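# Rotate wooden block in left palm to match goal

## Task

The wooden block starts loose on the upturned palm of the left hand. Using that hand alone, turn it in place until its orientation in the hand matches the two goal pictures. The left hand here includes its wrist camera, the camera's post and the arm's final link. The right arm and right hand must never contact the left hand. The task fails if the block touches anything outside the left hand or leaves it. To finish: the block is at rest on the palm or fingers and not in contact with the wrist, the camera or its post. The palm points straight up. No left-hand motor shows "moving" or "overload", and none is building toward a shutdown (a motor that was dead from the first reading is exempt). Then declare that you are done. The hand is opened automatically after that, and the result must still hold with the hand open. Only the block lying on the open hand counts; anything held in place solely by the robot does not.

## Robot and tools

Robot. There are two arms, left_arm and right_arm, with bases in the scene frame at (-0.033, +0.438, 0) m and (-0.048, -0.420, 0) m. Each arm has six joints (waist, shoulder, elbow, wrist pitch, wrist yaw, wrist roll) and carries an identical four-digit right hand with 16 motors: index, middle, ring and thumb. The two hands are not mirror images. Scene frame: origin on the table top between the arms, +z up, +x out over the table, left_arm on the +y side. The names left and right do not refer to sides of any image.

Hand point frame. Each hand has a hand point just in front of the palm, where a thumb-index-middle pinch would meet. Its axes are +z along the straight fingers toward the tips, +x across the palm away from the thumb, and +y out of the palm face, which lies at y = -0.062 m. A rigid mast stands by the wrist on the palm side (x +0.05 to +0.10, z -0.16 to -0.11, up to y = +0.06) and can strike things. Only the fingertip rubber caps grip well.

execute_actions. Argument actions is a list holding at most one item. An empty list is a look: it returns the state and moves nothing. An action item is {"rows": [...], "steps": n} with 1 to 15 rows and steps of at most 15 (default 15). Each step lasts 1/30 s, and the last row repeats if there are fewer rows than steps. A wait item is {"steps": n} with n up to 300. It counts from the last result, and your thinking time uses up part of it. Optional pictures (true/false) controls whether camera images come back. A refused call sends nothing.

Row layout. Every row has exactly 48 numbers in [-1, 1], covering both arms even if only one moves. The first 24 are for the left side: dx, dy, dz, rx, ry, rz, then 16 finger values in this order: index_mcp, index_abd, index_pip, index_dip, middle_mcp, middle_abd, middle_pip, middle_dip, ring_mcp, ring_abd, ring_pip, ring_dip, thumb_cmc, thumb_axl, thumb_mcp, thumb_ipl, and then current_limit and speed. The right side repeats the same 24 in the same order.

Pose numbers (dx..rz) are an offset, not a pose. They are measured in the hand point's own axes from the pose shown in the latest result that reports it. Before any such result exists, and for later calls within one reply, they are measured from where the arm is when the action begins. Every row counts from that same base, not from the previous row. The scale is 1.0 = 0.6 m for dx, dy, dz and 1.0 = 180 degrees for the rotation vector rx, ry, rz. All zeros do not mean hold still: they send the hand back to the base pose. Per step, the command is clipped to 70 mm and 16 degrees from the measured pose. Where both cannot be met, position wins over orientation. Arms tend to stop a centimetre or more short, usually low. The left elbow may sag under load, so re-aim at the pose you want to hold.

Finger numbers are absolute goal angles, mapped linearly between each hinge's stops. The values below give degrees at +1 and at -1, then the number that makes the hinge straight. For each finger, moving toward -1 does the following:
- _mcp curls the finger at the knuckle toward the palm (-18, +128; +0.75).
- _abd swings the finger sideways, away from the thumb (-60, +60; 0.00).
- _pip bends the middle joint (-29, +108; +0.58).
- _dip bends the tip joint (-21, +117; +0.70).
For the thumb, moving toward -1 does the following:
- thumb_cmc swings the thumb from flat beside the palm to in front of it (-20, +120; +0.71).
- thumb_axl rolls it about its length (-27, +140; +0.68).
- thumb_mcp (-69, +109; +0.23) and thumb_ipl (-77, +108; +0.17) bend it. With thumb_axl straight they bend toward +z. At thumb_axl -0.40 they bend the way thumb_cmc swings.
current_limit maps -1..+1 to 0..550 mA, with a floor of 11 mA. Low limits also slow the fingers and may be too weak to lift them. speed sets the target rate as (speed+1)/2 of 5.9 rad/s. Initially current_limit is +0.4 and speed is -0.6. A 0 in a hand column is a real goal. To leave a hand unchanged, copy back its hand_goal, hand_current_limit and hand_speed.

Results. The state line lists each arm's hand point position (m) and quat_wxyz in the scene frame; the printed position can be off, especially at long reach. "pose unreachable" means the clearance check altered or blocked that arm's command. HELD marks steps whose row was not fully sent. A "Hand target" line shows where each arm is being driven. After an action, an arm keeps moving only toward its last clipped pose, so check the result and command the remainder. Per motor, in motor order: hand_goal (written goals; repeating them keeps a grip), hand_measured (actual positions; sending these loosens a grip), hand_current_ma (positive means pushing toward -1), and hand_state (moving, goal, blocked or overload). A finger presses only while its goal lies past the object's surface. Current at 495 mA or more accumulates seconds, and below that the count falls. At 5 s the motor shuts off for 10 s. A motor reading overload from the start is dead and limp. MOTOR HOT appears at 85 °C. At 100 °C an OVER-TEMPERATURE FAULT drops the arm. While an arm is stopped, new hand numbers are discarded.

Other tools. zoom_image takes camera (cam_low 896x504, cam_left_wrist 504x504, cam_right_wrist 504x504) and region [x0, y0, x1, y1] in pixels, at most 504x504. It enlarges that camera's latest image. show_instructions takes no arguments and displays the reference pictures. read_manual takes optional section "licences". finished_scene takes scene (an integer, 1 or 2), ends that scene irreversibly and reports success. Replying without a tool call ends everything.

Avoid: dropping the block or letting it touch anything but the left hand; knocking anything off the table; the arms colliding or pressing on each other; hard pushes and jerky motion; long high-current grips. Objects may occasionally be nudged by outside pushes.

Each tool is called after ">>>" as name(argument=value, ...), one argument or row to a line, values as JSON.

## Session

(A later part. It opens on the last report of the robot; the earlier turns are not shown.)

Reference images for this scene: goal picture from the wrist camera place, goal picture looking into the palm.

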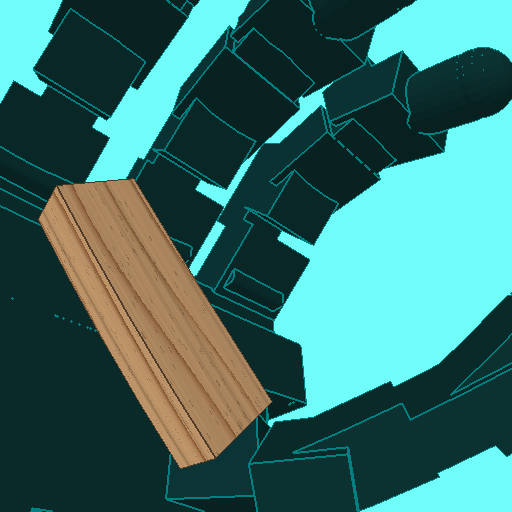

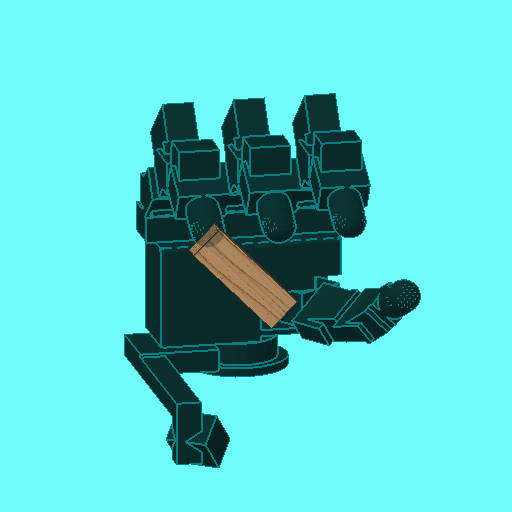

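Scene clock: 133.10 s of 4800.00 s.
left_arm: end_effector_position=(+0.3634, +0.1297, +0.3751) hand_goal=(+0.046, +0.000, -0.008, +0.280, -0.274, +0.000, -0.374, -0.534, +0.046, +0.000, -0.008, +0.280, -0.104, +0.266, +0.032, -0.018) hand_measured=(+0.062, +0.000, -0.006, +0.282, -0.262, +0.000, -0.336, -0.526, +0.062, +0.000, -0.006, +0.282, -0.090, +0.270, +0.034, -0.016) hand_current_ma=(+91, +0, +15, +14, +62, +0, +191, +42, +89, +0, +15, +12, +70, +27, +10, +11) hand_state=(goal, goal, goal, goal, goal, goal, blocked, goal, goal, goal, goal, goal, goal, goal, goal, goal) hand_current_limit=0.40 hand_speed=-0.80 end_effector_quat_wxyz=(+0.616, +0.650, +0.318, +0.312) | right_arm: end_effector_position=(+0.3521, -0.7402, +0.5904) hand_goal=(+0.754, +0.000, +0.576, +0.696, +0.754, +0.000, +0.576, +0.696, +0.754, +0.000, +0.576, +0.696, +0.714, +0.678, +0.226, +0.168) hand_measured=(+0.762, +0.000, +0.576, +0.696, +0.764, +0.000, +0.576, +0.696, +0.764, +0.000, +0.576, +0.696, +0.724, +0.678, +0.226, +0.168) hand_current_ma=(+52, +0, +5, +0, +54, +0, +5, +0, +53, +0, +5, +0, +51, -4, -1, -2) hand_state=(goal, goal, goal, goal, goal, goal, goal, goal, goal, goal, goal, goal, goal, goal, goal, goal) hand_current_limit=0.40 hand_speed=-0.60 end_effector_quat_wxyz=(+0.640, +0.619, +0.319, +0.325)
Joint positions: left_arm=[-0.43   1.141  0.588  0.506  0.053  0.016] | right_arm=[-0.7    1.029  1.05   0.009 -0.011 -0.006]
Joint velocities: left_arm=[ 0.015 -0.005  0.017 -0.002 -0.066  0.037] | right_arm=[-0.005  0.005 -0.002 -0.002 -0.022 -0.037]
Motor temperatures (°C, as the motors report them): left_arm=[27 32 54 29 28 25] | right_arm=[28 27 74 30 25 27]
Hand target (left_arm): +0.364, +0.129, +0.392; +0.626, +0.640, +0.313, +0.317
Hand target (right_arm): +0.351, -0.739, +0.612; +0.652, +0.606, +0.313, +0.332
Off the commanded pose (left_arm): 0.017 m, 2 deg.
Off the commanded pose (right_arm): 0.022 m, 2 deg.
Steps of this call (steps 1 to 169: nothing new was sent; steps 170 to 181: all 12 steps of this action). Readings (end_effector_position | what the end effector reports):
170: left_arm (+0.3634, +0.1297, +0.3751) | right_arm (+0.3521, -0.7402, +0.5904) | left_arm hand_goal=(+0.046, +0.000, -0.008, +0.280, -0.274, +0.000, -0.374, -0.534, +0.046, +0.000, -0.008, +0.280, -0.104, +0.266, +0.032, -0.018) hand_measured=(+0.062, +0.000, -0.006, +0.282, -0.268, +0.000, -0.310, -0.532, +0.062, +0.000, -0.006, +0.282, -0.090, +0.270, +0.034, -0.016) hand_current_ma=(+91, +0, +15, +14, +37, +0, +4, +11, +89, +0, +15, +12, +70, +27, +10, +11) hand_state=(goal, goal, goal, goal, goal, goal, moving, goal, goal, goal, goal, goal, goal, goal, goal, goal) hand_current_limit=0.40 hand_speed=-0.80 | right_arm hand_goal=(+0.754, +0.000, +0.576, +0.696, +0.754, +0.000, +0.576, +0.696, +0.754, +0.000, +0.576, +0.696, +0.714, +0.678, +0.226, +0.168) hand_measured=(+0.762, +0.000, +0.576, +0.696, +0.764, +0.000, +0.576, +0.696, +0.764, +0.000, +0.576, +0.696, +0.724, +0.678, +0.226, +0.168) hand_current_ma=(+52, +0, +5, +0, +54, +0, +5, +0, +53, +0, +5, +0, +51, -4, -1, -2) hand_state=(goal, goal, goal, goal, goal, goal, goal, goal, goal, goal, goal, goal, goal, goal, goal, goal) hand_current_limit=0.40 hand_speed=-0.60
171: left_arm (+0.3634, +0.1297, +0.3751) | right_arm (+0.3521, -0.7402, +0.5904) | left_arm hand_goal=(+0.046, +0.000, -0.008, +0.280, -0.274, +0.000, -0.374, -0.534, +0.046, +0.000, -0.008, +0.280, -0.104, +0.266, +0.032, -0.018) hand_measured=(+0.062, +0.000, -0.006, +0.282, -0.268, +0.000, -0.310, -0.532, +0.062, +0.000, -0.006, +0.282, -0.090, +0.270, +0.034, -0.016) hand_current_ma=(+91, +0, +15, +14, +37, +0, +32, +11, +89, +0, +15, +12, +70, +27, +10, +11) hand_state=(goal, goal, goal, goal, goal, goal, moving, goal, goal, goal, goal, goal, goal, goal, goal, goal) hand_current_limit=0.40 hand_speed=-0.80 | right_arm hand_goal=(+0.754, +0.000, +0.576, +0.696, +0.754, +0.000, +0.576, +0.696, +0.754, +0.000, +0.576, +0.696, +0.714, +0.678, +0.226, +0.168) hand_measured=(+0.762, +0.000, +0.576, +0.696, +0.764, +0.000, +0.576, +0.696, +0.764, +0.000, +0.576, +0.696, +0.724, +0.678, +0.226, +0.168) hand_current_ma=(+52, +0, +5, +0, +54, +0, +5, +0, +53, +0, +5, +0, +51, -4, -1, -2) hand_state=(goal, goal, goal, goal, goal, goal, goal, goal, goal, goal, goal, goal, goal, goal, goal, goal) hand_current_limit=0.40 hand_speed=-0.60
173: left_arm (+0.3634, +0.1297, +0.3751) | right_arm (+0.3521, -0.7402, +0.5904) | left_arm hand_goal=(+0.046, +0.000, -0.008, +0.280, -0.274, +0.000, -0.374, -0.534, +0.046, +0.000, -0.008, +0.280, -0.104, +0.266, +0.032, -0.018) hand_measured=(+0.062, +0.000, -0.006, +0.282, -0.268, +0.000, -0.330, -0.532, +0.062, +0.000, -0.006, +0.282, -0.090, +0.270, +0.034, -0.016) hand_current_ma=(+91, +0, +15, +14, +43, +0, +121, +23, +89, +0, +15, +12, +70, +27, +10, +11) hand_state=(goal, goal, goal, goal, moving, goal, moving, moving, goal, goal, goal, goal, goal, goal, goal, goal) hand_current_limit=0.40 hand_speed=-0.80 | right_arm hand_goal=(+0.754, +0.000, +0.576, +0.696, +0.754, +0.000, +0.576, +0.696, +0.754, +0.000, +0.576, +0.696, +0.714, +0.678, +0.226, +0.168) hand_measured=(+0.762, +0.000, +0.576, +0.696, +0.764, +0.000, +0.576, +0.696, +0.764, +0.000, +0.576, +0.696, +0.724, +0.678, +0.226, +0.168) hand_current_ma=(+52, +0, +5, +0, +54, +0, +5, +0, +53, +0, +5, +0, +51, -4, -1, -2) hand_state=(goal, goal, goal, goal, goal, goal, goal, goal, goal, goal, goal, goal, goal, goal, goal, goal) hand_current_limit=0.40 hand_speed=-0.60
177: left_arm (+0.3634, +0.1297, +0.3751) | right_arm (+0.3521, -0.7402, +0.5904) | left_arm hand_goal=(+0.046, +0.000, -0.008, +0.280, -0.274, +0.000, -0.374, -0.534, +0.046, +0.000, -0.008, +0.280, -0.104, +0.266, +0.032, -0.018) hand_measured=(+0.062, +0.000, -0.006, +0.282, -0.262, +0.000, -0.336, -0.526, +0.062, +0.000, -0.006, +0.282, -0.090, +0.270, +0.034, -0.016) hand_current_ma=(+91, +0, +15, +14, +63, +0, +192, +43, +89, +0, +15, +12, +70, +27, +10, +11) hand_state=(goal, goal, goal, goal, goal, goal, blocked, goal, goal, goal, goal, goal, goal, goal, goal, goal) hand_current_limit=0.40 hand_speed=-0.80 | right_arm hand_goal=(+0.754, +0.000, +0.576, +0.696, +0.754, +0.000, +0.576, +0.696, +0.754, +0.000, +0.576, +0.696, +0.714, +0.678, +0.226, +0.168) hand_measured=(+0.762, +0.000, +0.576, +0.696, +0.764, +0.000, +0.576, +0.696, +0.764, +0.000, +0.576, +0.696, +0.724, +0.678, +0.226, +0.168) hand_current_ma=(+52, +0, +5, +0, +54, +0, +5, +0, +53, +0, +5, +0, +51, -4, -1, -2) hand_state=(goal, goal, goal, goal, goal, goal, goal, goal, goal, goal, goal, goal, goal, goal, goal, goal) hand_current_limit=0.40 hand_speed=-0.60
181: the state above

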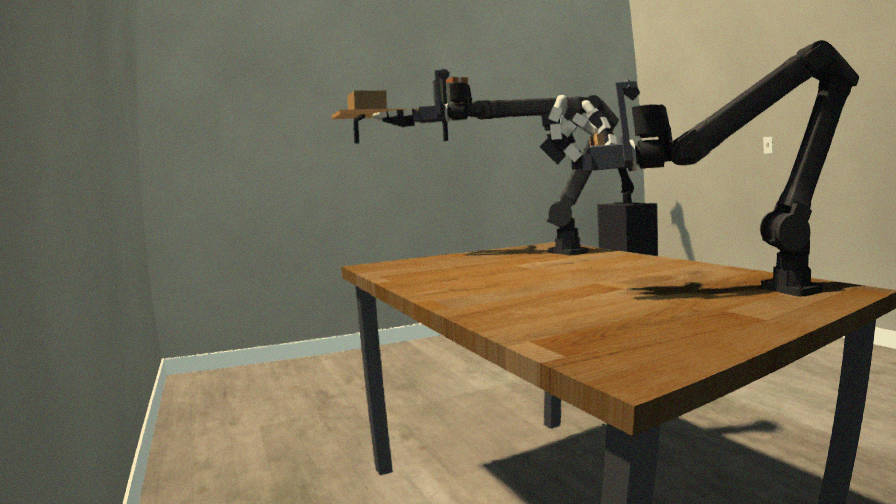

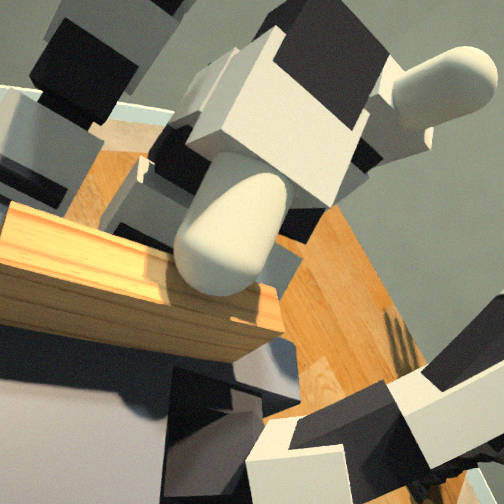

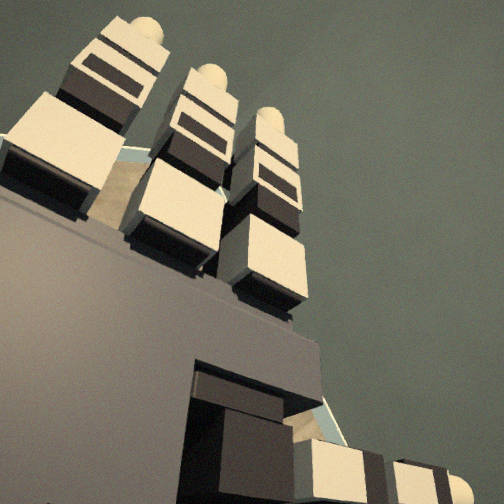

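>>> execute_actions(
  actions=[
    {"rows": [[0,0.028,0,-0.01,0,0, 0.046,0,-0.008,0.28, -0.278,0,-0.375,-0.52, 0.046,0,-0.008,0.28, -0.104,0.266,0.032,-0.018, 0.4,-0.6, 0,0.037,0,-0.013,0,0, 0.754,0,0.576,0.696, 0.754,0,0.576,0.696, 0.754,0,0.576,0.696, 0.714,0.678,0.226,0.168, 0.4,-0.6],
[0,0.028,0,-0.01,0,0, 0.046,0,-0.008,0.28, -0.282,0,-0.376,-0.504, 0.046,0,-0.008,0.28, -0.104,0.266,0.032,-0.018, 0.4,-0.6, 0,0.037,0,-0.013,0,0, 0.754,0,0.576,0.696, 0.754,0,0.576,0.696, 0.754,0,0.576,0.696, 0.714,0.678,0.226,0.168, 0.4,-0.6],
[0,0.028,0,-0.01,0,0, 0.046,0,-0.008,0.28, -0.286,0,-0.377,-0.488, 0.046,0,-0.008,0.28, -0.104,0.266,0.032,-0.018, 0.4,-0.6, 0,0.037,0,-0.013,0,0, 0.754,0,0.576,0.696, 0.754,0,0.576,0.696, 0.754,0,0.576,0.696, 0.714,0.678,0.226,0.168, 0.4,-0.6],
[0,0.028,0,-0.01,0,0, 0.046,0,-0.008,0.28, -0.29,0,-0.378,-0.472, 0.046,0,-0.008,0.28, -0.104,0.266,0.032,-0.018, 0.4,-0.6, 0,0.037,0,-0.013,0,0, 0.754,0,0.576,0.696, 0.754,0,0.576,0.696, 0.754,0,0.576,0.696, 0.714,0.678,0.226,0.168, 0.4,-0.6],
[0,0.028,0,-0.01,0,0, 0.046,0,-0.008,0.28, -0.294,0,-0.379,-0.456, 0.046,0,-0.008,0.28, -0.104,0.266,0.032,-0.018, 0.4,-0.6, 0,0.037,0,-0.013,0,0, 0.754,0,0.576,0.696, 0.754,0,0.576,0.696, 0.754,0,0.576,0.696, 0.714,0.678,0.226,0.168, 0.4,-0.6],
[0,0.028,0,-0.01,0,0, 0.046,0,-0.008,0.28, -0.298,0,-0.38,-0.44, 0.046,0,-0.008,0.28, -0.104,0.266,0.032,-0.018, 0.4,-0.6, 0,0.037,0,-0.013,0,0, 0.754,0,0.576,0.696, 0.754,0,0.576,0.696, 0.754,0,0.576,0.696, 0.714,0.678,0.226,0.168, 0.4,-0.6],
[0,0.028,0,-0.01,0,0, 0.046,0,-0.008,0.28, -0.301,0,-0.381,-0.426, 0.046,0,-0.008,0.28, -0.104,0.266,0.032,-0.018, 0.4,-0.6, 0,0.037,0,-0.013,0,0, 0.754,0,0.576,0.696, 0.754,0,0.576,0.696, 0.754,0,0.576,0.696, 0.714,0.678,0.226,0.168, 0.4,-0.6],
[0,0.028,0,-0.01,0,0, 0.046,0,-0.008,0.28, -0.307,0,-0.385,-0.409, 0.046,0,-0.008,0.28, -0.104,0.266,0.032,-0.018, 0.4,-0.6, 0,0.037,0,-0.013,0,0, 0.754,0,0.576,0.696, 0.754,0,0.576,0.696, 0.754,0,0.576,0.696, 0.714,0.678,0.226,0.168, 0.4,-0.6],
[0,0.028,0,-0.01,0,0, 0.046,0,-0.008,0.28, -0.313,0,-0.389,-0.391, 0.046,0,-0.008,0.28, -0.104,0.266,0.032,-0.018, 0.4,-0.6, 0,0.037,0,-0.013,0,0, 0.754,0,0.576,0.696, 0.754,0,0.576,0.696, 0.754,0,0.576,0.696, 0.714,0.678,0.226,0.168, 0.4,-0.6],
[0,0.028,0,-0.01,0,0, 0.046,0,-0.008,0.28, -0.319,0,-0.392,-0.374, 0.046,0,-0.008,0.28, -0.104,0.266,0.032,-0.018, 0.4,-0.6, 0,0.037,0,-0.013,0,0, 0.754,0,0.576,0.696, 0.754,0,0.576,0.696, 0.754,0,0.576,0.696, 0.714,0.678,0.226,0.168, 0.4,-0.6],
[0,0.028,0,-0.01,0,0, 0.046,0,-0.008,0.28, -0.325,0,-0.396,-0.356, 0.046,0,-0.008,0.28, -0.104,0.266,0.032,-0.018, 0.4,-0.6, 0,0.037,0,-0.013,0,0, 0.754,0,0.576,0.696, 0.754,0,0.576,0.696, 0.754,0,0.576,0.696, 0.714,0.678,0.226,0.168, 0.4,-0.6],
[0,0.028,0,-0.01,0,0, 0.046,0,-0.008,0.28, -0.331,0,-0.4,-0.339, 0.046,0,-0.008,0.28, -0.104,0.266,0.032,-0.018, 0.4,-0.6, 0,0.037,0,-0.013,0,0, 0.754,0,0.576,0.696, 0.754,0,0.576,0.696, 0.754,0,0.576,0.696, 0.714,0.678,0.226,0.168, 0.4,-0.6],
[0,0.028,0,-0.01,0,0, 0.046,0,-0.008,0.28, -0.337,0,-0.404,-0.321, 0.046,0,-0.008,0.28, -0.104,0.266,0.032,-0.018, 0.4,-0.6, 0,0.037,0,-0.013,0,0, 0.754,0,0.576,0.696, 0.754,0,0.576,0.696, 0.754,0,0.576,0.696, 0.714,0.678,0.226,0.168, 0.4,-0.6],
[0,0.028,0,-0.01,0,0, 0.046,0,-0.008,0.28, -0.342,0,-0.407,-0.304, 0.046,0,-0.008,0.28, -0.104,0.266,0.032,-0.018, 0.4,-0.6, 0,0.037,0,-0.013,0,0, 0.754,0,0.576,0.696, 0.754,0,0.576,0.696, 0.754,0,0.576,0.696, 0.714,0.678,0.226,0.168, 0.4,-0.6]], "steps": 15},
  ],
)

Scene clock: 192.57 s of 4800.00 s.
left_arm: end_effector_position=(+0.3634, +0.1297, +0.3751) hand_goal=(+0.046, +0.000, -0.008, +0.280, -0.342, +0.000, -0.406, -0.304, +0.046, +0.000, -0.008, +0.280, -0.104, +0.266, +0.032, -0.018) hand_measured=(+0.062, +0.000, -0.006, +0.282, -0.314, +0.000, -0.392, -0.332, +0.062, +0.000, -0.006, +0.282, -0.090, +0.270, +0.034, -0.016) hand_current_ma=(+91, +0, +15, +14, +102, +0, +48, -24, +89, +0, +15, +12, +70, +27, +10, +11) hand_state=(goal, goal, goal, goal, moving, goal, moving, moving, goal, goal, goal, goal, goal, goal, goal, goal) hand_current_limit=0.40 hand_speed=-0.60 end_effector_quat_wxyz=(+0.616, +0.650, +0.318, +0.312) | right_arm: end_effector_position=(+0.3521, -0.7402, +0.5904) hand_goal=(+0.754, +0.000, +0.576, +0.696, +0.754, +0.000, +0.576, +0.696, +0.754, +0.000, +0.576, +0.696, +0.714, +0.678, +0.226, +0.168) hand_measured=(+0.762, +0.000, +0.576, +0.696, +0.764, +0.000, +0.576, +0.696, +0.764, +0.000, +0.576, +0.696, +0.724, +0.678, +0.226, +0.168) hand_current_ma=(+52, +0, +5, +0, +54, +0, +5, +0, +53, +0, +5, +0, +51, -4, -1, -2) hand_state=(goal, goal, goal, goal, goal, goal, goal, goal, goal, goal, goal, goal, goal, goal, goal, goal) hand_current_limit=0.40 hand_speed=-0.60 end_effector_quat_wxyz=(+0.640, +0.619, +0.319, +0.325)
Joint positions: left_arm=[-0.43   1.141  0.588  0.506  0.053  0.016] | right_arm=[-0.7    1.029  1.05   0.009 -0.011 -0.006]
Joint velocities: left_arm=[ 0.015 -0.015 -0.012  0.007 -0.037  0.037] | right_arm=[-0.024 -0.015 -0.007 -0.012 -0.037  0.007]
Motor temperatures (°C, as the motors report them): left_arm=[27 33 54 29 28 25] | right_arm=[28 27 75 30 25 27]
Hand target (left_arm): +0.364, +0.129, +0.392; +0.626, +0.640, +0.313, +0.317
Hand target (right_arm): +0.351, -0.739, +0.612; +0.652, +0.606, +0.313, +0.332
Off the commanded pose (left_arm): 0.017 m, 2 deg.
Off the commanded pose (right_arm): 0.022 m, 2 deg.
Steps of this call (steps 1 to 1769: nothing new was sent; steps 1770 to 1784: all 15 steps of this action). Readings (end_effector_position | what the end effector reports):
1770: left_arm (+0.3634, +0.1297, +0.3751) | right_arm (+0.3521, -0.7402, +0.5904) | left_arm hand_goal=(+0.046, +0.000, -0.008, +0.280, -0.278, +0.000, -0.374, -0.520, +0.046, +0.000, -0.008, +0.280, -0.104, +0.266, +0.032, -0.018) hand_measured=(+0.062, +0.000, -0.006, +0.282, -0.262, +0.000, -0.336, -0.526, +0.062, +0.000, -0.006, +0.282, -0.090, +0.270, +0.034, -0.016) hand_current_ma=(+91, +0, +15, +14, +62, +0, +191, +43, +89, +0, +15, +12, +70, +27, +10, +11) hand_state=(goal, goal, goal, goal, moving, goal, blocked, moving, goal, goal, goal, goal, goal, goal, goal, goal) hand_current_limit=0.40 hand_speed=-0.60 | right_arm hand_goal=(+0.754, +0.000, +0.576, +0.696, +0.754, +0.000, +0.576, +0.696, +0.754, +0.000, +0.576, +0.696, +0.714, +0.678, +0.226, +0.168) hand_measured=(+0.762, +0.000, +0.576, +0.696, +0.764, +0.000, +0.576, +0.696, +0.764, +0.000, +0.576, +0.696, +0.724, +0.678, +0.226, +0.168) hand_current_ma=(+52, +0, +5, +0, +54, +0, +5, +0, +53, +0, +5, +0, +51, -4, -1, -2) hand_state=(goal, goal, goal, goal, goal, goal, goal, goal, goal, goal, goal, goal, goal, goal, goal, goal) hand_current_limit=0.40 hand_speed=-0.60
1771: left_arm (+0.3634, +0.1297, +0.3751) | right_arm (+0.3521, -0.7402, +0.5904) | left_arm hand_goal=(+0.046, +0.000, -0.008, +0.280, -0.282, +0.000, -0.376, -0.504, +0.046, +0.000, -0.008, +0.280, -0.104, +0.266, +0.032, -0.018) hand_measured=(+0.062, +0.000, -0.006, +0.282, -0.262, +0.000, -0.336, -0.526, +0.062, +0.000, -0.006, +0.282, -0.090, +0.270, +0.034, -0.016) hand_current_ma=(+91, +0, +15, +14, +73, +0, +190, +15, +89, +0, +15, +12, +70, +27, +10, +11) hand_state=(goal, goal, goal, goal, moving, goal, moving, moving, goal, goal, goal, goal, goal, goal, goal, goal) hand_current_limit=0.40 hand_speed=-0.60 | right_arm hand_goal=(+0.754, +0.000, +0.576, +0.696, +0.754, +0.000, +0.576, +0.696, +0.754, +0.000, +0.576, +0.696, +0.714, +0.678, +0.226, +0.168) hand_measured=(+0.762, +0.000, +0.576, +0.696, +0.764, +0.000, +0.576, +0.696, +0.764, +0.000, +0.576, +0.696, +0.724, +0.678, +0.226, +0.168) hand_current_ma=(+52, +0, +5, +0, +54, +0, +5, +0, +53, +0, +5, +0, +51, -4, -1, -2) hand_state=(goal, goal, goal, goal, goal, goal, goal, goal, goal, goal, goal, goal, goal, goal, goal, goal) hand_current_limit=0.40 hand_speed=-0.60
1773: left_arm (+0.3634, +0.1297, +0.3751) | right_arm (+0.3521, -0.7402, +0.5904) | left_arm hand_goal=(+0.046, +0.000, -0.008, +0.280, -0.290, +0.000, -0.378, -0.472, +0.046, +0.000, -0.008, +0.280, -0.104, +0.266, +0.032, -0.018) hand_measured=(+0.062, +0.000, -0.006, +0.282, -0.262, +0.000, -0.344, -0.510, +0.062, +0.000, -0.006, +0.282, -0.090, +0.270, +0.034, -0.016) hand_current_ma=(+91, +0, +15, +14, +123, +0, +126, -13, +89, +0, +15, +12, +70, +27, +10, +11) hand_state=(goal, goal, goal, goal, moving, goal, moving, moving, goal, goal, goal, goal, goal, goal, goal, goal) hand_current_limit=0.40 hand_speed=-0.60 | right_arm hand_goal=(+0.754, +0.000, +0.576, +0.696, +0.754, +0.000, +0.576, +0.696, +0.754, +0.000, +0.576, +0.696, +0.714, +0.678, +0.226, +0.168) hand_measured=(+0.762, +0.000, +0.576, +0.696, +0.764, +0.000, +0.576, +0.696, +0.764, +0.000, +0.576, +0.696, +0.724, +0.678, +0.226, +0.168) hand_current_ma=(+52, +0, +5, +0, +54, +0, +5, +0, +53, +0, +5, +0, +51, -4, -1, -2) hand_state=(goal, goal, goal, goal, goal, goal, goal, goal, goal, goal, goal, goal, goal, goal, goal, goal) hand_current_limit=0.40 hand_speed=-0.60
1777: left_arm (+0.3634, +0.1297, +0.3751) | right_arm (+0.3521, -0.7402, +0.5904) | left_arm hand_goal=(+0.046, +0.000, -0.008, +0.280, -0.306, +0.000, -0.384, -0.408, +0.046, +0.000, -0.008, +0.280, -0.104, +0.266, +0.032, -0.018) hand_measured=(+0.062, +0.000, -0.006, +0.282, -0.274, +0.000, -0.364, -0.450, +0.062, +0.000, -0.006, +0.282, -0.090, +0.270, +0.034, -0.016) hand_current_ma=(+91, +0, +15, +14, +109, +0, +57, -20, +89, +0, +15, +12, +70, +27, +10, +11) hand_state=(goal, goal, goal, goal, moving, goal, moving, moving, goal, goal, goal, goal, goal, goal, goal, goal) hand_current_limit=0.40 hand_speed=-0.60 | right_arm hand_goal=(+0.754, +0.000, +0.576, +0.696, +0.754, +0.000, +0.576, +0.696, +0.754, +0.000, +0.576, +0.696, +0.714, +0.678, +0.226, +0.168) hand_measured=(+0.762, +0.000, +0.576, +0.696, +0.764, +0.000, +0.576, +0.696, +0.764, +0.000, +0.576, +0.696, +0.724, +0.678, +0.226, +0.168) hand_current_ma=(+52, +0, +5, +0, +54, +0, +5, +0, +53, +0, +5, +0, +51, -4, -1, -2) hand_state=(goal, goal, goal, goal, goal, goal, goal, goal, goal, goal, goal, goal, goal, goal, goal, goal) hand_current_limit=0.40 hand_speed=-0.60
1784: the state above

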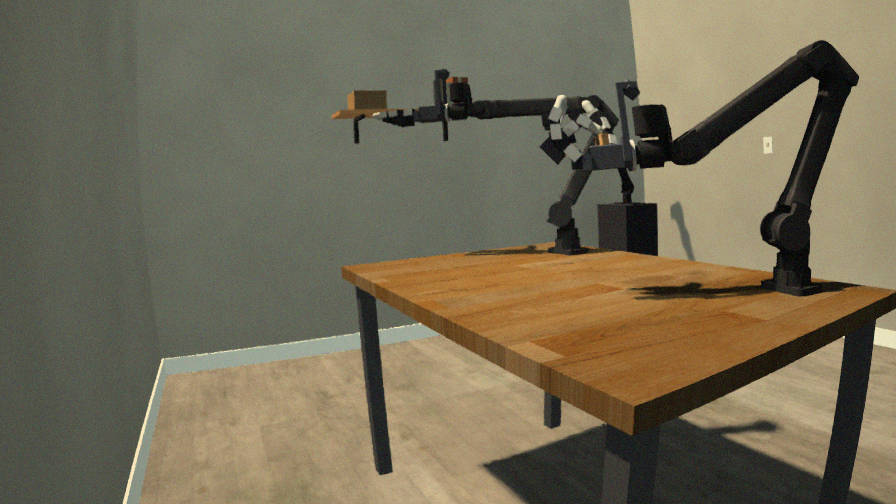

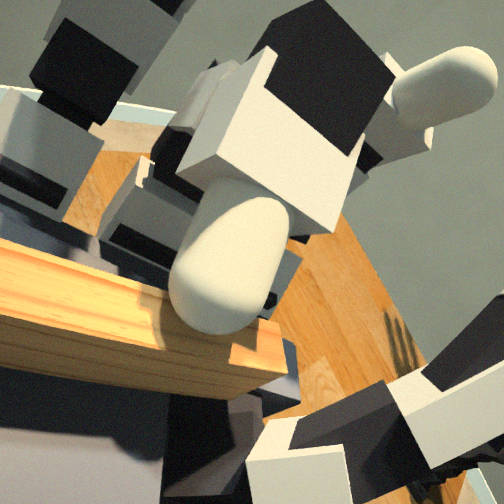

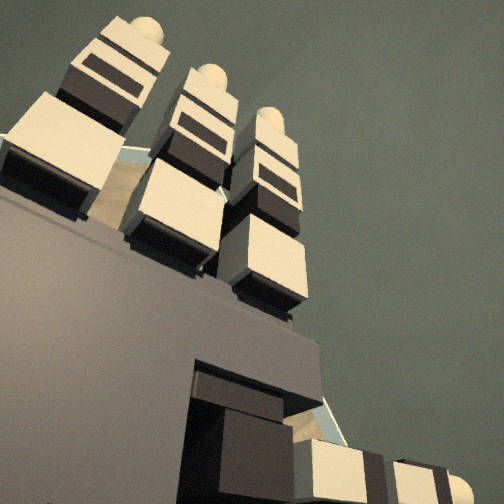

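>>> execute_actions(
  actions=[
    {"rows": [[0,0.028,0,-0.01,0,0, 0.046,0,-0.008,0.28, -0.349,0,-0.416,-0.274, 0.046,0,-0.008,0.28, -0.104,0.266,0.032,-0.018, 0.4,-0.6, 0,0.037,0,-0.013,0,0, 0.754,0,0.576,0.696, 0.754,0,0.576,0.696, 0.754,0,0.576,0.696, 0.714,0.678,0.226,0.168, 0.4,-0.6],
[0,0.028,0,-0.01,0,0, 0.046,0,-0.008,0.28, -0.356,0,-0.426,-0.244, 0.046,0,-0.008,0.28, -0.104,0.266,0.032,-0.018, 0.4,-0.6, 0,0.037,0,-0.013,0,0, 0.754,0,0.576,0.696, 0.754,0,0.576,0.696, 0.754,0,0.576,0.696, 0.714,0.678,0.226,0.168, 0.4,-0.6],
[0,0.028,0,-0.01,0,0, 0.046,0,-0.008,0.28, -0.363,0,-0.435,-0.214, 0.046,0,-0.008,0.28, -0.104,0.266,0.032,-0.018, 0.4,-0.6, 0,0.037,0,-0.013,0,0, 0.754,0,0.576,0.696, 0.754,0,0.576,0.696, 0.754,0,0.576,0.696, 0.714,0.678,0.226,0.168, 0.4,-0.6],
[0,0.028,0,-0.01,0,0, 0.046,0,-0.008,0.28, -0.37,0,-0.444,-0.184, 0.046,0,-0.008,0.28, -0.104,0.266,0.032,-0.018, 0.4,-0.6, 0,0.037,0,-0.013,0,0, 0.754,0,0.576,0.696, 0.754,0,0.576,0.696, 0.754,0,0.576,0.696, 0.714,0.678,0.226,0.168, 0.4,-0.6],
[0,0.028,0,-0.01,0,0, 0.046,0,-0.008,0.28, -0.377,0,-0.454,-0.154, 0.046,0,-0.008,0.28, -0.104,0.266,0.032,-0.018, 0.4,-0.6, 0,0.037,0,-0.013,0,0, 0.754,0,0.576,0.696, 0.754,0,0.576,0.696, 0.754,0,0.576,0.696, 0.714,0.678,0.226,0.168, 0.4,-0.6],
[0,0.028,0,-0.01,0,0, 0.046,0,-0.008,0.28, -0.384,0,-0.463,-0.123, 0.046,0,-0.008,0.28, -0.104,0.266,0.032,-0.018, 0.4,-0.6, 0,0.037,0,-0.013,0,0, 0.754,0,0.576,0.696, 0.754,0,0.576,0.696, 0.754,0,0.576,0.696, 0.714,0.678,0.226,0.168, 0.4,-0.6]], "steps": 15},
  ],
)

Scene clock: 252.97 s of 4800.00 s.
left_arm: end_effector_position=(+0.3634, +0.1297, +0.3751) hand_goal=(+0.046, +0.000, -0.008, +0.280, -0.384, +0.000, -0.462, -0.122, +0.046, +0.000, -0.008, +0.280, -0.104, +0.266, +0.032, -0.018) hand_measured=(+0.062, +0.000, -0.006, +0.282, -0.368, +0.000, -0.452, -0.122, +0.062, +0.000, -0.006, +0.282, -0.090, +0.270, +0.034, -0.016) hand_current_ma=(+91, +0, +15, +14, +90, +0, +46, -5, +89, +0, +15, +12, +70, +27, +10, +11) hand_state=(goal, goal, goal, goal, goal, goal, goal, goal, goal, goal, goal, goal, goal, goal, goal, goal) hand_current_limit=0.40 hand_speed=-0.60 end_effector_quat_wxyz=(+0.616, +0.650, +0.318, +0.312) | right_arm: end_effector_position=(+0.3521, -0.7402, +0.5904) hand_goal=(+0.754, +0.000, +0.576, +0.696, +0.754, +0.000, +0.576, +0.696, +0.754, +0.000, +0.576, +0.696, +0.714, +0.678, +0.226, +0.168) hand_measured=(+0.762, +0.000, +0.576, +0.696, +0.764, +0.000, +0.576, +0.696, +0.764, +0.000, +0.576, +0.696, +0.724, +0.678, +0.226, +0.168) hand_current_ma=(+52, +0, +5, +0, +54, +0, +5, +0, +53, +0, +5, +0, +51, -4, -1, -2) hand_state=(goal, goal, goal, goal, goal, goal, goal, goal, goal, goal, goal, goal, goal, goal, goal, goal) hand_current_limit=0.40 hand_speed=-0.60 end_effector_quat_wxyz=(+0.640, +0.619, +0.319, +0.325)
Joint positions: left_arm=[-0.43   1.141  0.588  0.506  0.053  0.016] | right_arm=[-0.7    1.029  1.05   0.009 -0.011 -0.006]
Joint velocities: left_arm=[ 0.005 -0.005  0.007 -0.002  0.022  0.007] | right_arm=[-0.005 -0.015 -0.017  0.002  0.022 -0.007]
Motor temperatures (°C, as the motors report them): left_arm=[27 33 55 29 28 25] | right_arm=[28 27 75 30 25 27]
Hand target (left_arm): +0.364, +0.129, +0.392; +0.626, +0.640, +0.313, +0.317
Hand target (right_arm): +0.351, -0.739, +0.612; +0.652, +0.606, +0.313, +0.332
Off the commanded pose (left_arm): 0.017 m, 2 deg.
Off the commanded pose (right_arm): 0.022 m, 2 deg.
Steps of this call (steps 1 to 1797: nothing new was sent; steps 1798 to 1812: all 15 steps of this action). Readings (end_effector_position | what the end effector reports):
1798: left_arm (+0.3634, +0.1297, +0.3751) | right_arm (+0.3521, -0.7402, +0.5904) | left_arm hand_goal=(+0.046, +0.000, -0.008, +0.280, -0.348, +0.000, -0.416, -0.274, +0.046, +0.000, -0.008, +0.280, -0.104, +0.266, +0.032, -0.018) hand_measured=(+0.062, +0.000, -0.006, +0.282, -0.324, +0.000, -0.396, -0.306, +0.062, +0.000, -0.006, +0.282, -0.090, +0.270, +0.034, -0.016) hand_current_ma=(+91, +0, +15, +14, +92, +0, +46, -6, +89, +0, +15, +12, +70, +27, +10, +11) hand_state=(goal, goal, goal, goal, moving, goal, moving, moving, goal, goal, goal, goal, goal, goal, goal, goal) hand_current_limit=0.40 hand_speed=-0.60 | right_arm hand_goal=(+0.754, +0.000, +0.576, +0.696, +0.754, +0.000, +0.576, +0.696, +0.754, +0.000, +0.576, +0.696, +0.714, +0.678, +0.226, +0.168) hand_measured=(+0.762, +0.000, +0.576, +0.696, +0.764, +0.000, +0.576, +0.696, +0.764, +0.000, +0.576, +0.696, +0.724, +0.678, +0.226, +0.168) hand_current_ma=(+52, +0, +5, +0, +54, +0, +5, +0, +53, +0, +5, +0, +51, -4, -1, -2) hand_state=(goal, goal, goal, goal, goal, goal, goal, goal, goal, goal, goal, goal, goal, goal, goal, goal) hand_current_limit=0.40 hand_speed=-0.60
1799: left_arm (+0.3634, +0.1297, +0.3751) | right_arm (+0.3521, -0.7402, +0.5904) | left_arm hand_goal=(+0.046, +0.000, -0.008, +0.280, -0.356, +0.000, -0.426, -0.244, +0.046, +0.000, -0.008, +0.280, -0.104, +0.266, +0.032, -0.018) hand_measured=(+0.062, +0.000, -0.006, +0.282, -0.324, +0.000, -0.398, -0.304, +0.062, +0.000, -0.006, +0.282, -0.090, +0.270, +0.034, -0.016) hand_current_ma=(+91, +0, +15, +14, +105, +0, +63, -64, +89, +0, +15, +12, +70, +27, +10, +11) hand_state=(goal, goal, goal, goal, moving, goal, moving, moving, goal, goal, goal, goal, goal, goal, goal, goal) hand_current_limit=0.40 hand_speed=-0.60 | right_arm hand_goal=(+0.754, +0.000, +0.576, +0.696, +0.754, +0.000, +0.576, +0.696, +0.754, +0.000, +0.576, +0.696, +0.714, +0.678, +0.226, +0.168) hand_measured=(+0.762, +0.000, +0.576, +0.696, +0.764, +0.000, +0.576, +0.696, +0.764, +0.000, +0.576, +0.696, +0.724, +0.678, +0.226, +0.168) hand_current_ma=(+52, +0, +5, +0, +54, +0, +5, +0, +53, +0, +5, +0, +51, -4, -1, -2) hand_state=(goal, goal, goal, goal, goal, goal, goal, goal, goal, goal, goal, goal, goal, goal, goal, goal) hand_current_limit=0.40 hand_speed=-0.60
1801: left_arm (+0.3634, +0.1297, +0.3751) | right_arm (+0.3521, -0.7402, +0.5904) | left_arm hand_goal=(+0.046, +0.000, -0.008, +0.280, -0.370, +0.000, -0.444, -0.184, +0.046, +0.000, -0.008, +0.280, -0.104, +0.266, +0.032, -0.018) hand_measured=(+0.062, +0.000, -0.006, +0.282, -0.334, +0.000, -0.412, -0.262, +0.062, +0.000, -0.006, +0.282, -0.090, +0.270, +0.034, -0.016) hand_current_ma=(+91, +0, +15, +14, +103, +0, +57, -42, +89, +0, +15, +12, +70, +27, +10, +11) hand_state=(goal, goal, goal, goal, moving, goal, moving, moving, goal, goal, goal, goal, goal, goal, goal, goal) hand_current_limit=0.40 hand_speed=-0.60 | right_arm hand_goal=(+0.754, +0.000, +0.576, +0.696, +0.754, +0.000, +0.576, +0.696, +0.754, +0.000, +0.576, +0.696, +0.714, +0.678, +0.226, +0.168) hand_measured=(+0.762, +0.000, +0.576, +0.696, +0.764, +0.000, +0.576, +0.696, +0.764, +0.000, +0.576, +0.696, +0.724, +0.678, +0.226, +0.168) hand_current_ma=(+52, +0, +5, +0, +54, +0, +5, +0, +53, +0, +5, +0, +51, -4, -1, -2) hand_state=(goal, goal, goal, goal, goal, goal, goal, goal, goal, goal, goal, goal, goal, goal, goal, goal) hand_current_limit=0.40 hand_speed=-0.60
1805: left_arm (+0.3634, +0.1297, +0.3751) | right_arm (+0.3521, -0.7402, +0.5904) | left_arm hand_goal=(+0.046, +0.000, -0.008, +0.280, -0.384, +0.000, -0.462, -0.122, +0.046, +0.000, -0.008, +0.280, -0.104, +0.266, +0.032, -0.018) hand_measured=(+0.062, +0.000, -0.006, +0.282, -0.362, +0.000, -0.446, -0.146, +0.062, +0.000, -0.006, +0.282, -0.090, +0.270, +0.034, -0.016) hand_current_ma=(+91, +0, +15, +14, +88, +0, +43, +11, +89, +0, +15, +12, +70, +27, +10, +11) hand_state=(goal, goal, goal, goal, moving, goal, moving, moving, goal, goal, goal, goal, goal, goal, goal, goal) hand_current_limit=0.40 hand_speed=-0.60 | right_arm hand_goal=(+0.754, +0.000, +0.576, +0.696, +0.754, +0.000, +0.576, +0.696, +0.754, +0.000, +0.576, +0.696, +0.714, +0.678, +0.226, +0.168) hand_measured=(+0.762, +0.000, +0.576, +0.696, +0.764, +0.000, +0.576, +0.696, +0.764, +0.000, +0.576, +0.696, +0.724, +0.678, +0.226, +0.168) hand_current_ma=(+52, +0, +5, +0, +54, +0, +5, +0, +53, +0, +5, +0, +51, -4, -1, -2) hand_state=(goal, goal, goal, goal, goal, goal, goal, goal, goal, goal, goal, goal, goal, goal, goal, goal) hand_current_limit=0.40 hand_speed=-0.60
1812: the state above

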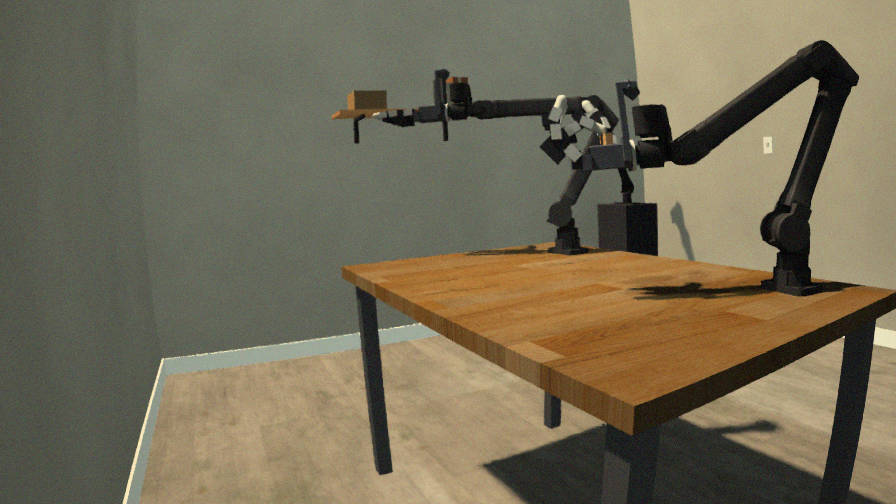

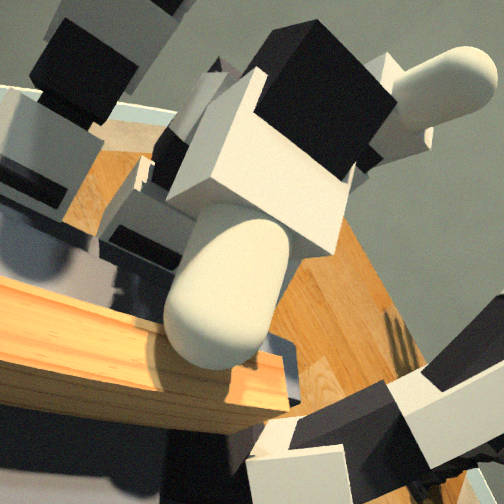

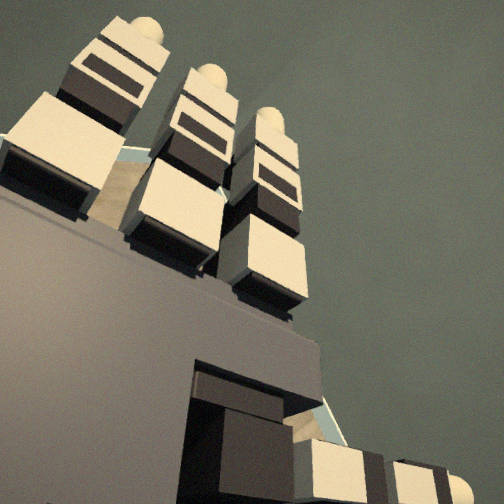

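>>> execute_actions(
  actions=[
    {"rows": [[0,0.028,0,-0.01,0,0, 0.046,0,-0.008,0.28, -0.384,0,-0.455,-0.16, 0.046,0,-0.008,0.28, -0.104,0.266,0.032,-0.018, 0.4,-0.6, 0,0.037,0,-0.013,0,0, 0.754,0,0.576,0.696, 0.754,0,0.576,0.696, 0.754,0,0.576,0.696, 0.714,0.678,0.226,0.168, 0.4,-0.6],
[0,0.028,0,-0.01,0,0, 0.046,0,-0.008,0.28, -0.378,0,-0.449,-0.184, 0.046,0,-0.008,0.28, -0.104,0.266,0.032,-0.018, 0.4,-0.6, 0,0.037,0,-0.013,0,0, 0.754,0,0.576,0.696, 0.754,0,0.576,0.696, 0.754,0,0.576,0.696, 0.714,0.678,0.226,0.168, 0.4,-0.6],
[0,0.028,0,-0.01,0,0, 0.046,0,-0.008,0.28, -0.372,0,-0.444,-0.204, 0.046,0,-0.008,0.28, -0.104,0.266,0.032,-0.018, 0.4,-0.6, 0,0.037,0,-0.013,0,0, 0.754,0,0.576,0.696, 0.754,0,0.576,0.696, 0.754,0,0.576,0.696, 0.714,0.678,0.226,0.168, 0.4,-0.6],
[0,0.028,0,-0.01,0,0, 0.046,0,-0.008,0.28, -0.366,0,-0.44,-0.223, 0.046,0,-0.008,0.28, -0.104,0.266,0.032,-0.018, 0.4,-0.6, 0,0.037,0,-0.013,0,0, 0.754,0,0.576,0.696, 0.754,0,0.576,0.696, 0.754,0,0.576,0.696, 0.714,0.678,0.226,0.168, 0.4,-0.6],
[0,0.028,0,-0.01,0,0, 0.046,0,-0.008,0.28, -0.36,0,-0.436,-0.243, 0.046,0,-0.008,0.28, -0.104,0.266,0.032,-0.018, 0.4,-0.6, 0,0.037,0,-0.013,0,0, 0.754,0,0.576,0.696, 0.754,0,0.576,0.696, 0.754,0,0.576,0.696, 0.714,0.678,0.226,0.168, 0.4,-0.6],
[0,0.028,0,-0.01,0,0, 0.046,0,-0.008,0.28, -0.354,0,-0.432,-0.262, 0.046,0,-0.008,0.28, -0.104,0.266,0.032,-0.018, 0.4,-0.6, 0,0.037,0,-0.013,0,0, 0.754,0,0.576,0.696, 0.754,0,0.576,0.696, 0.754,0,0.576,0.696, 0.714,0.678,0.226,0.168, 0.4,-0.6],
[0,0.028,0,-0.01,0,0, 0.046,0,-0.008,0.28, -0.348,0,-0.427,-0.282, 0.046,0,-0.008,0.28, -0.104,0.266,0.032,-0.018, 0.4,-0.6, 0,0.037,0,-0.013,0,0, 0.754,0,0.576,0.696, 0.754,0,0.576,0.696, 0.754,0,0.576,0.696, 0.714,0.678,0.226,0.168, 0.4,-0.6],
[0,0.028,0,-0.01,0,0, 0.046,0,-0.008,0.28, -0.342,0,-0.423,-0.301, 0.046,0,-0.008,0.28, -0.104,0.266,0.032,-0.018, 0.4,-0.6, 0,0.037,0,-0.013,0,0, 0.754,0,0.576,0.696, 0.754,0,0.576,0.696, 0.754,0,0.576,0.696, 0.714,0.678,0.226,0.168, 0.4,-0.6],
[0,0.028,0,-0.01,0,0, 0.046,0,-0.008,0.28, -0.335,0,-0.42,-0.321, 0.046,0,-0.008,0.28, -0.104,0.266,0.032,-0.018, 0.4,-0.6, 0,0.037,0,-0.013,0,0, 0.754,0,0.576,0.696, 0.754,0,0.576,0.696, 0.754,0,0.576,0.696, 0.714,0.678,0.226,0.168, 0.4,-0.6],
[0,0.028,0,-0.01,0,0, 0.046,0,-0.008,0.28, -0.328,0,-0.417,-0.341, 0.046,0,-0.008,0.28, -0.104,0.266,0.032,-0.018, 0.4,-0.6, 0,0.037,0,-0.013,0,0, 0.754,0,0.576,0.696, 0.754,0,0.576,0.696, 0.754,0,0.576,0.696, 0.714,0.678,0.226,0.168, 0.4,-0.6],
[0,0.028,0,-0.01,0,0, 0.046,0,-0.008,0.28, -0.321,0,-0.414,-0.361, 0.046,0,-0.008,0.28, -0.104,0.266,0.032,-0.018, 0.4,-0.6, 0,0.037,0,-0.013,0,0, 0.754,0,0.576,0.696, 0.754,0,0.576,0.696, 0.754,0,0.576,0.696, 0.714,0.678,0.226,0.168, 0.4,-0.6],
[0,0.028,0,-0.01,0,0, 0.046,0,-0.008,0.28, -0.314,0,-0.411,-0.381, 0.046,0,-0.008,0.28, -0.104,0.266,0.032,-0.018, 0.4,-0.6, 0,0.037,0,-0.013,0,0, 0.754,0,0.576,0.696, 0.754,0,0.576,0.696, 0.754,0,0.576,0.696, 0.714,0.678,0.226,0.168, 0.4,-0.6],
[0,0.028,0,-0.01,0,0, 0.046,0,-0.008,0.28, -0.307,0,-0.407,-0.402, 0.046,0,-0.008,0.28, -0.104,0.266,0.032,-0.018, 0.4,-0.6, 0,0.037,0,-0.013,0,0, 0.754,0,0.576,0.696, 0.754,0,0.576,0.696, 0.754,0,0.576,0.696, 0.714,0.678,0.226,0.168, 0.4,-0.6],
[0,0.028,0,-0.01,0,0, 0.046,0,-0.008,0.28, -0.301,0,-0.404,-0.422, 0.046,0,-0.008,0.28, -0.104,0.266,0.032,-0.018, 0.4,-0.6, 0,0.037,0,-0.013,0,0, 0.754,0,0.576,0.696, 0.754,0,0.576,0.696, 0.754,0,0.576,0.696, 0.714,0.678,0.226,0.168, 0.4,-0.6]], "steps": 15},
  ],
)

Scene clock: 312.00 s of 4800.00 s.
left_arm: end_effector_position=(+0.3634, +0.1297, +0.3751) hand_goal=(+0.046, +0.000, -0.008, +0.280, -0.300, +0.000, -0.404, -0.422, +0.046, +0.000, -0.008, +0.280, -0.104, +0.266, +0.032, -0.018) hand_measured=(+0.062, +0.000, -0.006, +0.282, -0.298, +0.000, -0.398, -0.374, +0.062, +0.000, -0.006, +0.282, -0.090, +0.270, +0.034, -0.016) hand_current_ma=(+91, +0, +15, +14, +64, +0, +50, +107, +89, +0, +15, +12, +70, +27, +10, +11) hand_state=(goal, goal, goal, goal, moving, goal, moving, moving, goal, goal, goal, goal, goal, goal, goal, goal) hand_current_limit=0.40 hand_speed=-0.60 end_effector_quat_wxyz=(+0.616, +0.650, +0.318, +0.312) | right_arm: end_effector_position=(+0.3521, -0.7402, +0.5904) hand_goal=(+0.754, +0.000, +0.576, +0.696, +0.754, +0.000, +0.576, +0.696, +0.754, +0.000, +0.576, +0.696, +0.714, +0.678, +0.226, +0.168) hand_measured=(+0.762, +0.000, +0.576, +0.696, +0.764, +0.000, +0.576, +0.696, +0.764, +0.000, +0.576, +0.696, +0.724, +0.678, +0.226, +0.168) hand_current_ma=(+52, +0, +5, +0, +54, +0, +5, +0, +53, +0, +5, +0, +51, -4, -1, -2) hand_state=(goal, goal, goal, goal, goal, goal, goal, goal, goal, goal, goal, goal, goal, goal, goal, goal) hand_current_limit=0.40 hand_speed=-0.60 end_effector_quat_wxyz=(+0.640, +0.619, +0.319, +0.325)
Joint positions: left_arm=[-0.43   1.141  0.588  0.506  0.053  0.016] | right_arm=[-0.7    1.029  1.05   0.009 -0.011 -0.006]
Joint velocities: left_arm=[-0.015  0.005 -0.002 -0.002  0.037 -0.037] | right_arm=[-0.005 -0.005  0.017 -0.012  0.066 -0.051]
Motor temperatures (°C, as the motors report them): left_arm=[27 33 55 29 28 25] | right_arm=[28 27 76 30 25 27]
Hand target (left_arm): +0.364, +0.129, +0.392; +0.626, +0.640, +0.313, +0.317
Hand target (right_arm): +0.351, -0.739, +0.612; +0.652, +0.606, +0.313, +0.332
Off the commanded pose (left_arm): 0.017 m, 2 deg.
Off the commanded pose (right_arm): 0.022 m, 2 deg.
Steps of this call (steps 1 to 1756: nothing new was sent; steps 1757 to 1771: all 15 steps of this action). Readings (end_effector_position | what the end effector reports):
1757: left_arm (+0.3634, +0.1297, +0.3751) | right_arm (+0.3521, -0.7402, +0.5904) | left_arm hand_goal=(+0.046, +0.000, -0.008, +0.280, -0.384, +0.000, -0.454, -0.160, +0.046, +0.000, -0.008, +0.280, -0.104, +0.266, +0.032, -0.018) hand_measured=(+0.062, +0.000, -0.006, +0.282, -0.368, +0.000, -0.452, -0.122, +0.062, +0.000, -0.006, +0.282, -0.090, +0.270, +0.034, -0.016) hand_current_ma=(+91, +0, +15, +14, +90, +0, +46, -5, +89, +0, +15, +12, +70, +27, +10, +11) hand_state=(goal, goal, goal, goal, goal, goal, moving, moving, goal, goal, goal, goal, goal, goal, goal, goal) hand_current_limit=0.40 hand_speed=-0.60 | right_arm hand_goal=(+0.754, +0.000, +0.576, +0.696, +0.754, +0.000, +0.576, +0.696, +0.754, +0.000, +0.576, +0.696, +0.714, +0.678, +0.226, +0.168) hand_measured=(+0.762, +0.000, +0.576, +0.696, +0.764, +0.000, +0.576, +0.696, +0.764, +0.000, +0.576, +0.696, +0.724, +0.678, +0.226, +0.168) hand_current_ma=(+52, +0, +5, +0, +54, +0, +5, +0, +53, +0, +5, +0, +51, -4, -1, -2) hand_state=(goal, goal, goal, goal, goal, goal, goal, goal, goal, goal, goal, goal, goal, goal, goal, goal) hand_current_limit=0.40 hand_speed=-0.60
1758: left_arm (+0.3634, +0.1297, +0.3751) | right_arm (+0.3521, -0.7402, +0.5904) | left_arm hand_goal=(+0.046, +0.000, -0.008, +0.280, -0.378, +0.000, -0.448, -0.184, +0.046, +0.000, -0.008, +0.280, -0.104, +0.266, +0.032, -0.018) hand_measured=(+0.062, +0.000, -0.006, +0.282, -0.368, +0.000, -0.452, -0.124, +0.062, +0.000, -0.006, +0.282, -0.090, +0.270, +0.034, -0.016) hand_current_ma=(+91, +0, +15, +14, +90, +0, +26, +71, +89, +0, +15, +12, +70, +27, +10, +11) hand_state=(goal, goal, goal, goal, moving, goal, moving, moving, goal, goal, goal, goal, goal, goal, goal, goal) hand_current_limit=0.40 hand_speed=-0.60 | right_arm hand_goal=(+0.754, +0.000, +0.576, +0.696, +0.754, +0.000, +0.576, +0.696, +0.754, +0.000, +0.576, +0.696, +0.714, +0.678, +0.226, +0.168) hand_measured=(+0.762, +0.000, +0.576, +0.696, +0.764, +0.000, +0.576, +0.696, +0.764, +0.000, +0.576, +0.696, +0.724, +0.678, +0.226, +0.168) hand_current_ma=(+52, +0, +5, +0, +54, +0, +5, +0, +53, +0, +5, +0, +51, -4, -1, -2) hand_state=(goal, goal, goal, goal, goal, goal, goal, goal, goal, goal, goal, goal, goal, goal, goal, goal) hand_current_limit=0.40 hand_speed=-0.60
1760: left_arm (+0.3634, +0.1297, +0.3751) | right_arm (+0.3521, -0.7402, +0.5904) | left_arm hand_goal=(+0.046, +0.000, -0.008, +0.280, -0.366, +0.000, -0.440, -0.222, +0.046, +0.000, -0.008, +0.280, -0.104, +0.266, +0.032, -0.018) hand_measured=(+0.062, +0.000, -0.006, +0.282, -0.366, +0.000, -0.442, -0.154, +0.062, +0.000, -0.006, +0.282, -0.090, +0.270, +0.034, -0.016) hand_current_ma=(+91, +0, +15, +14, +64, +0, +65, +134, +89, +0, +15, +12, +70, +27, +10, +11) hand_state=(goal, goal, goal, goal, moving, goal, moving, moving, goal, goal, goal, goal, goal, goal, goal, goal) hand_current_limit=0.40 hand_speed=-0.60 | right_arm hand_goal=(+0.754, +0.000, +0.576, +0.696, +0.754, +0.000, +0.576, +0.696, +0.754, +0.000, +0.576, +0.696, +0.714, +0.678, +0.226, +0.168) hand_measured=(+0.762, +0.000, +0.576, +0.696, +0.764, +0.000, +0.576, +0.696, +0.764, +0.000, +0.576, +0.696, +0.724, +0.678, +0.226, +0.168) hand_current_ma=(+52, +0, +5, +0, +54, +0, +5, +0, +53, +0, +5, +0, +51, -4, -1, -2) hand_state=(goal, goal, goal, goal, goal, goal, goal, goal, goal, goal, goal, goal, goal, goal, goal, goal) hand_current_limit=0.40 hand_speed=-0.60
1764: left_arm (+0.3634, +0.1297, +0.3751) | right_arm (+0.3521, -0.7402, +0.5904) | left_arm hand_goal=(+0.046, +0.000, -0.008, +0.280, -0.342, +0.000, -0.422, -0.300, +0.046, +0.000, -0.008, +0.280, -0.104, +0.266, +0.032, -0.018) hand_measured=(+0.062, +0.000, -0.006, +0.282, -0.344, +0.000, -0.422, -0.232, +0.062, +0.000, -0.006, +0.282, -0.090, +0.270, +0.034, -0.016) hand_current_ma=(+91, +0, +15, +14, +68, +0, +60, +135, +89, +0, +15, +12, +70, +27, +10, +11) hand_state=(goal, goal, goal, goal, moving, goal, moving, moving, goal, goal, goal, goal, goal, goal, goal, goal) hand_current_limit=0.40 hand_speed=-0.60 | right_arm hand_goal=(+0.754, +0.000, +0.576, +0.696, +0.754, +0.000, +0.576, +0.696, +0.754, +0.000, +0.576, +0.696, +0.714, +0.678, +0.226, +0.168) hand_measured=(+0.762, +0.000, +0.576, +0.696, +0.764, +0.000, +0.576, +0.696, +0.764, +0.000, +0.576, +0.696, +0.724, +0.678, +0.226, +0.168) hand_current_ma=(+52, +0, +5, +0, +54, +0, +5, +0, +53, +0, +5, +0, +51, -4, -1, -2) hand_state=(goal, goal, goal, goal, goal, goal, goal, goal, goal, goal, goal, goal, goal, goal, goal, goal) hand_current_limit=0.40 hand_speed=-0.60
1771: the state above

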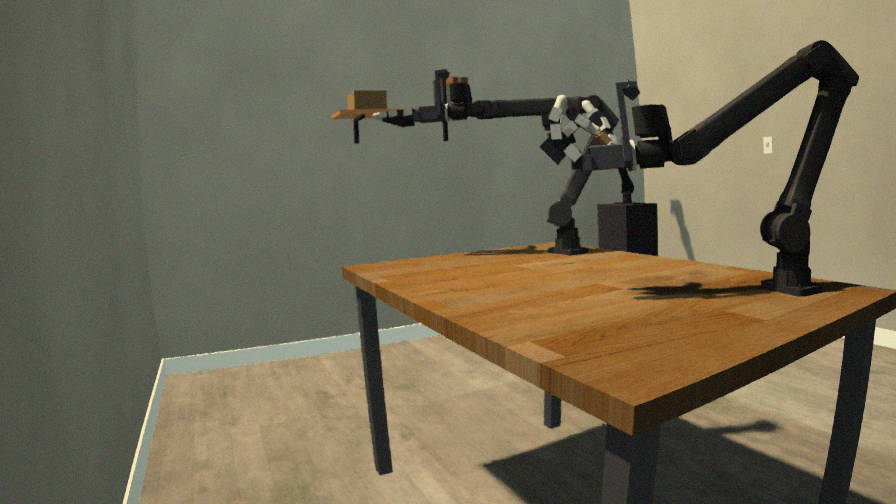

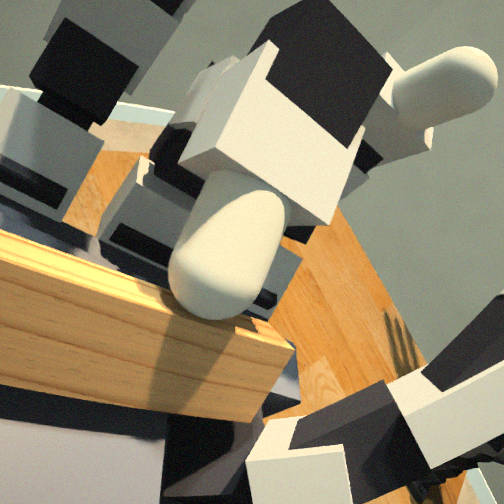

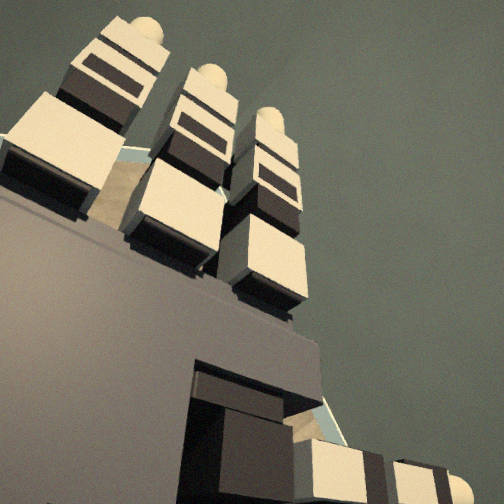

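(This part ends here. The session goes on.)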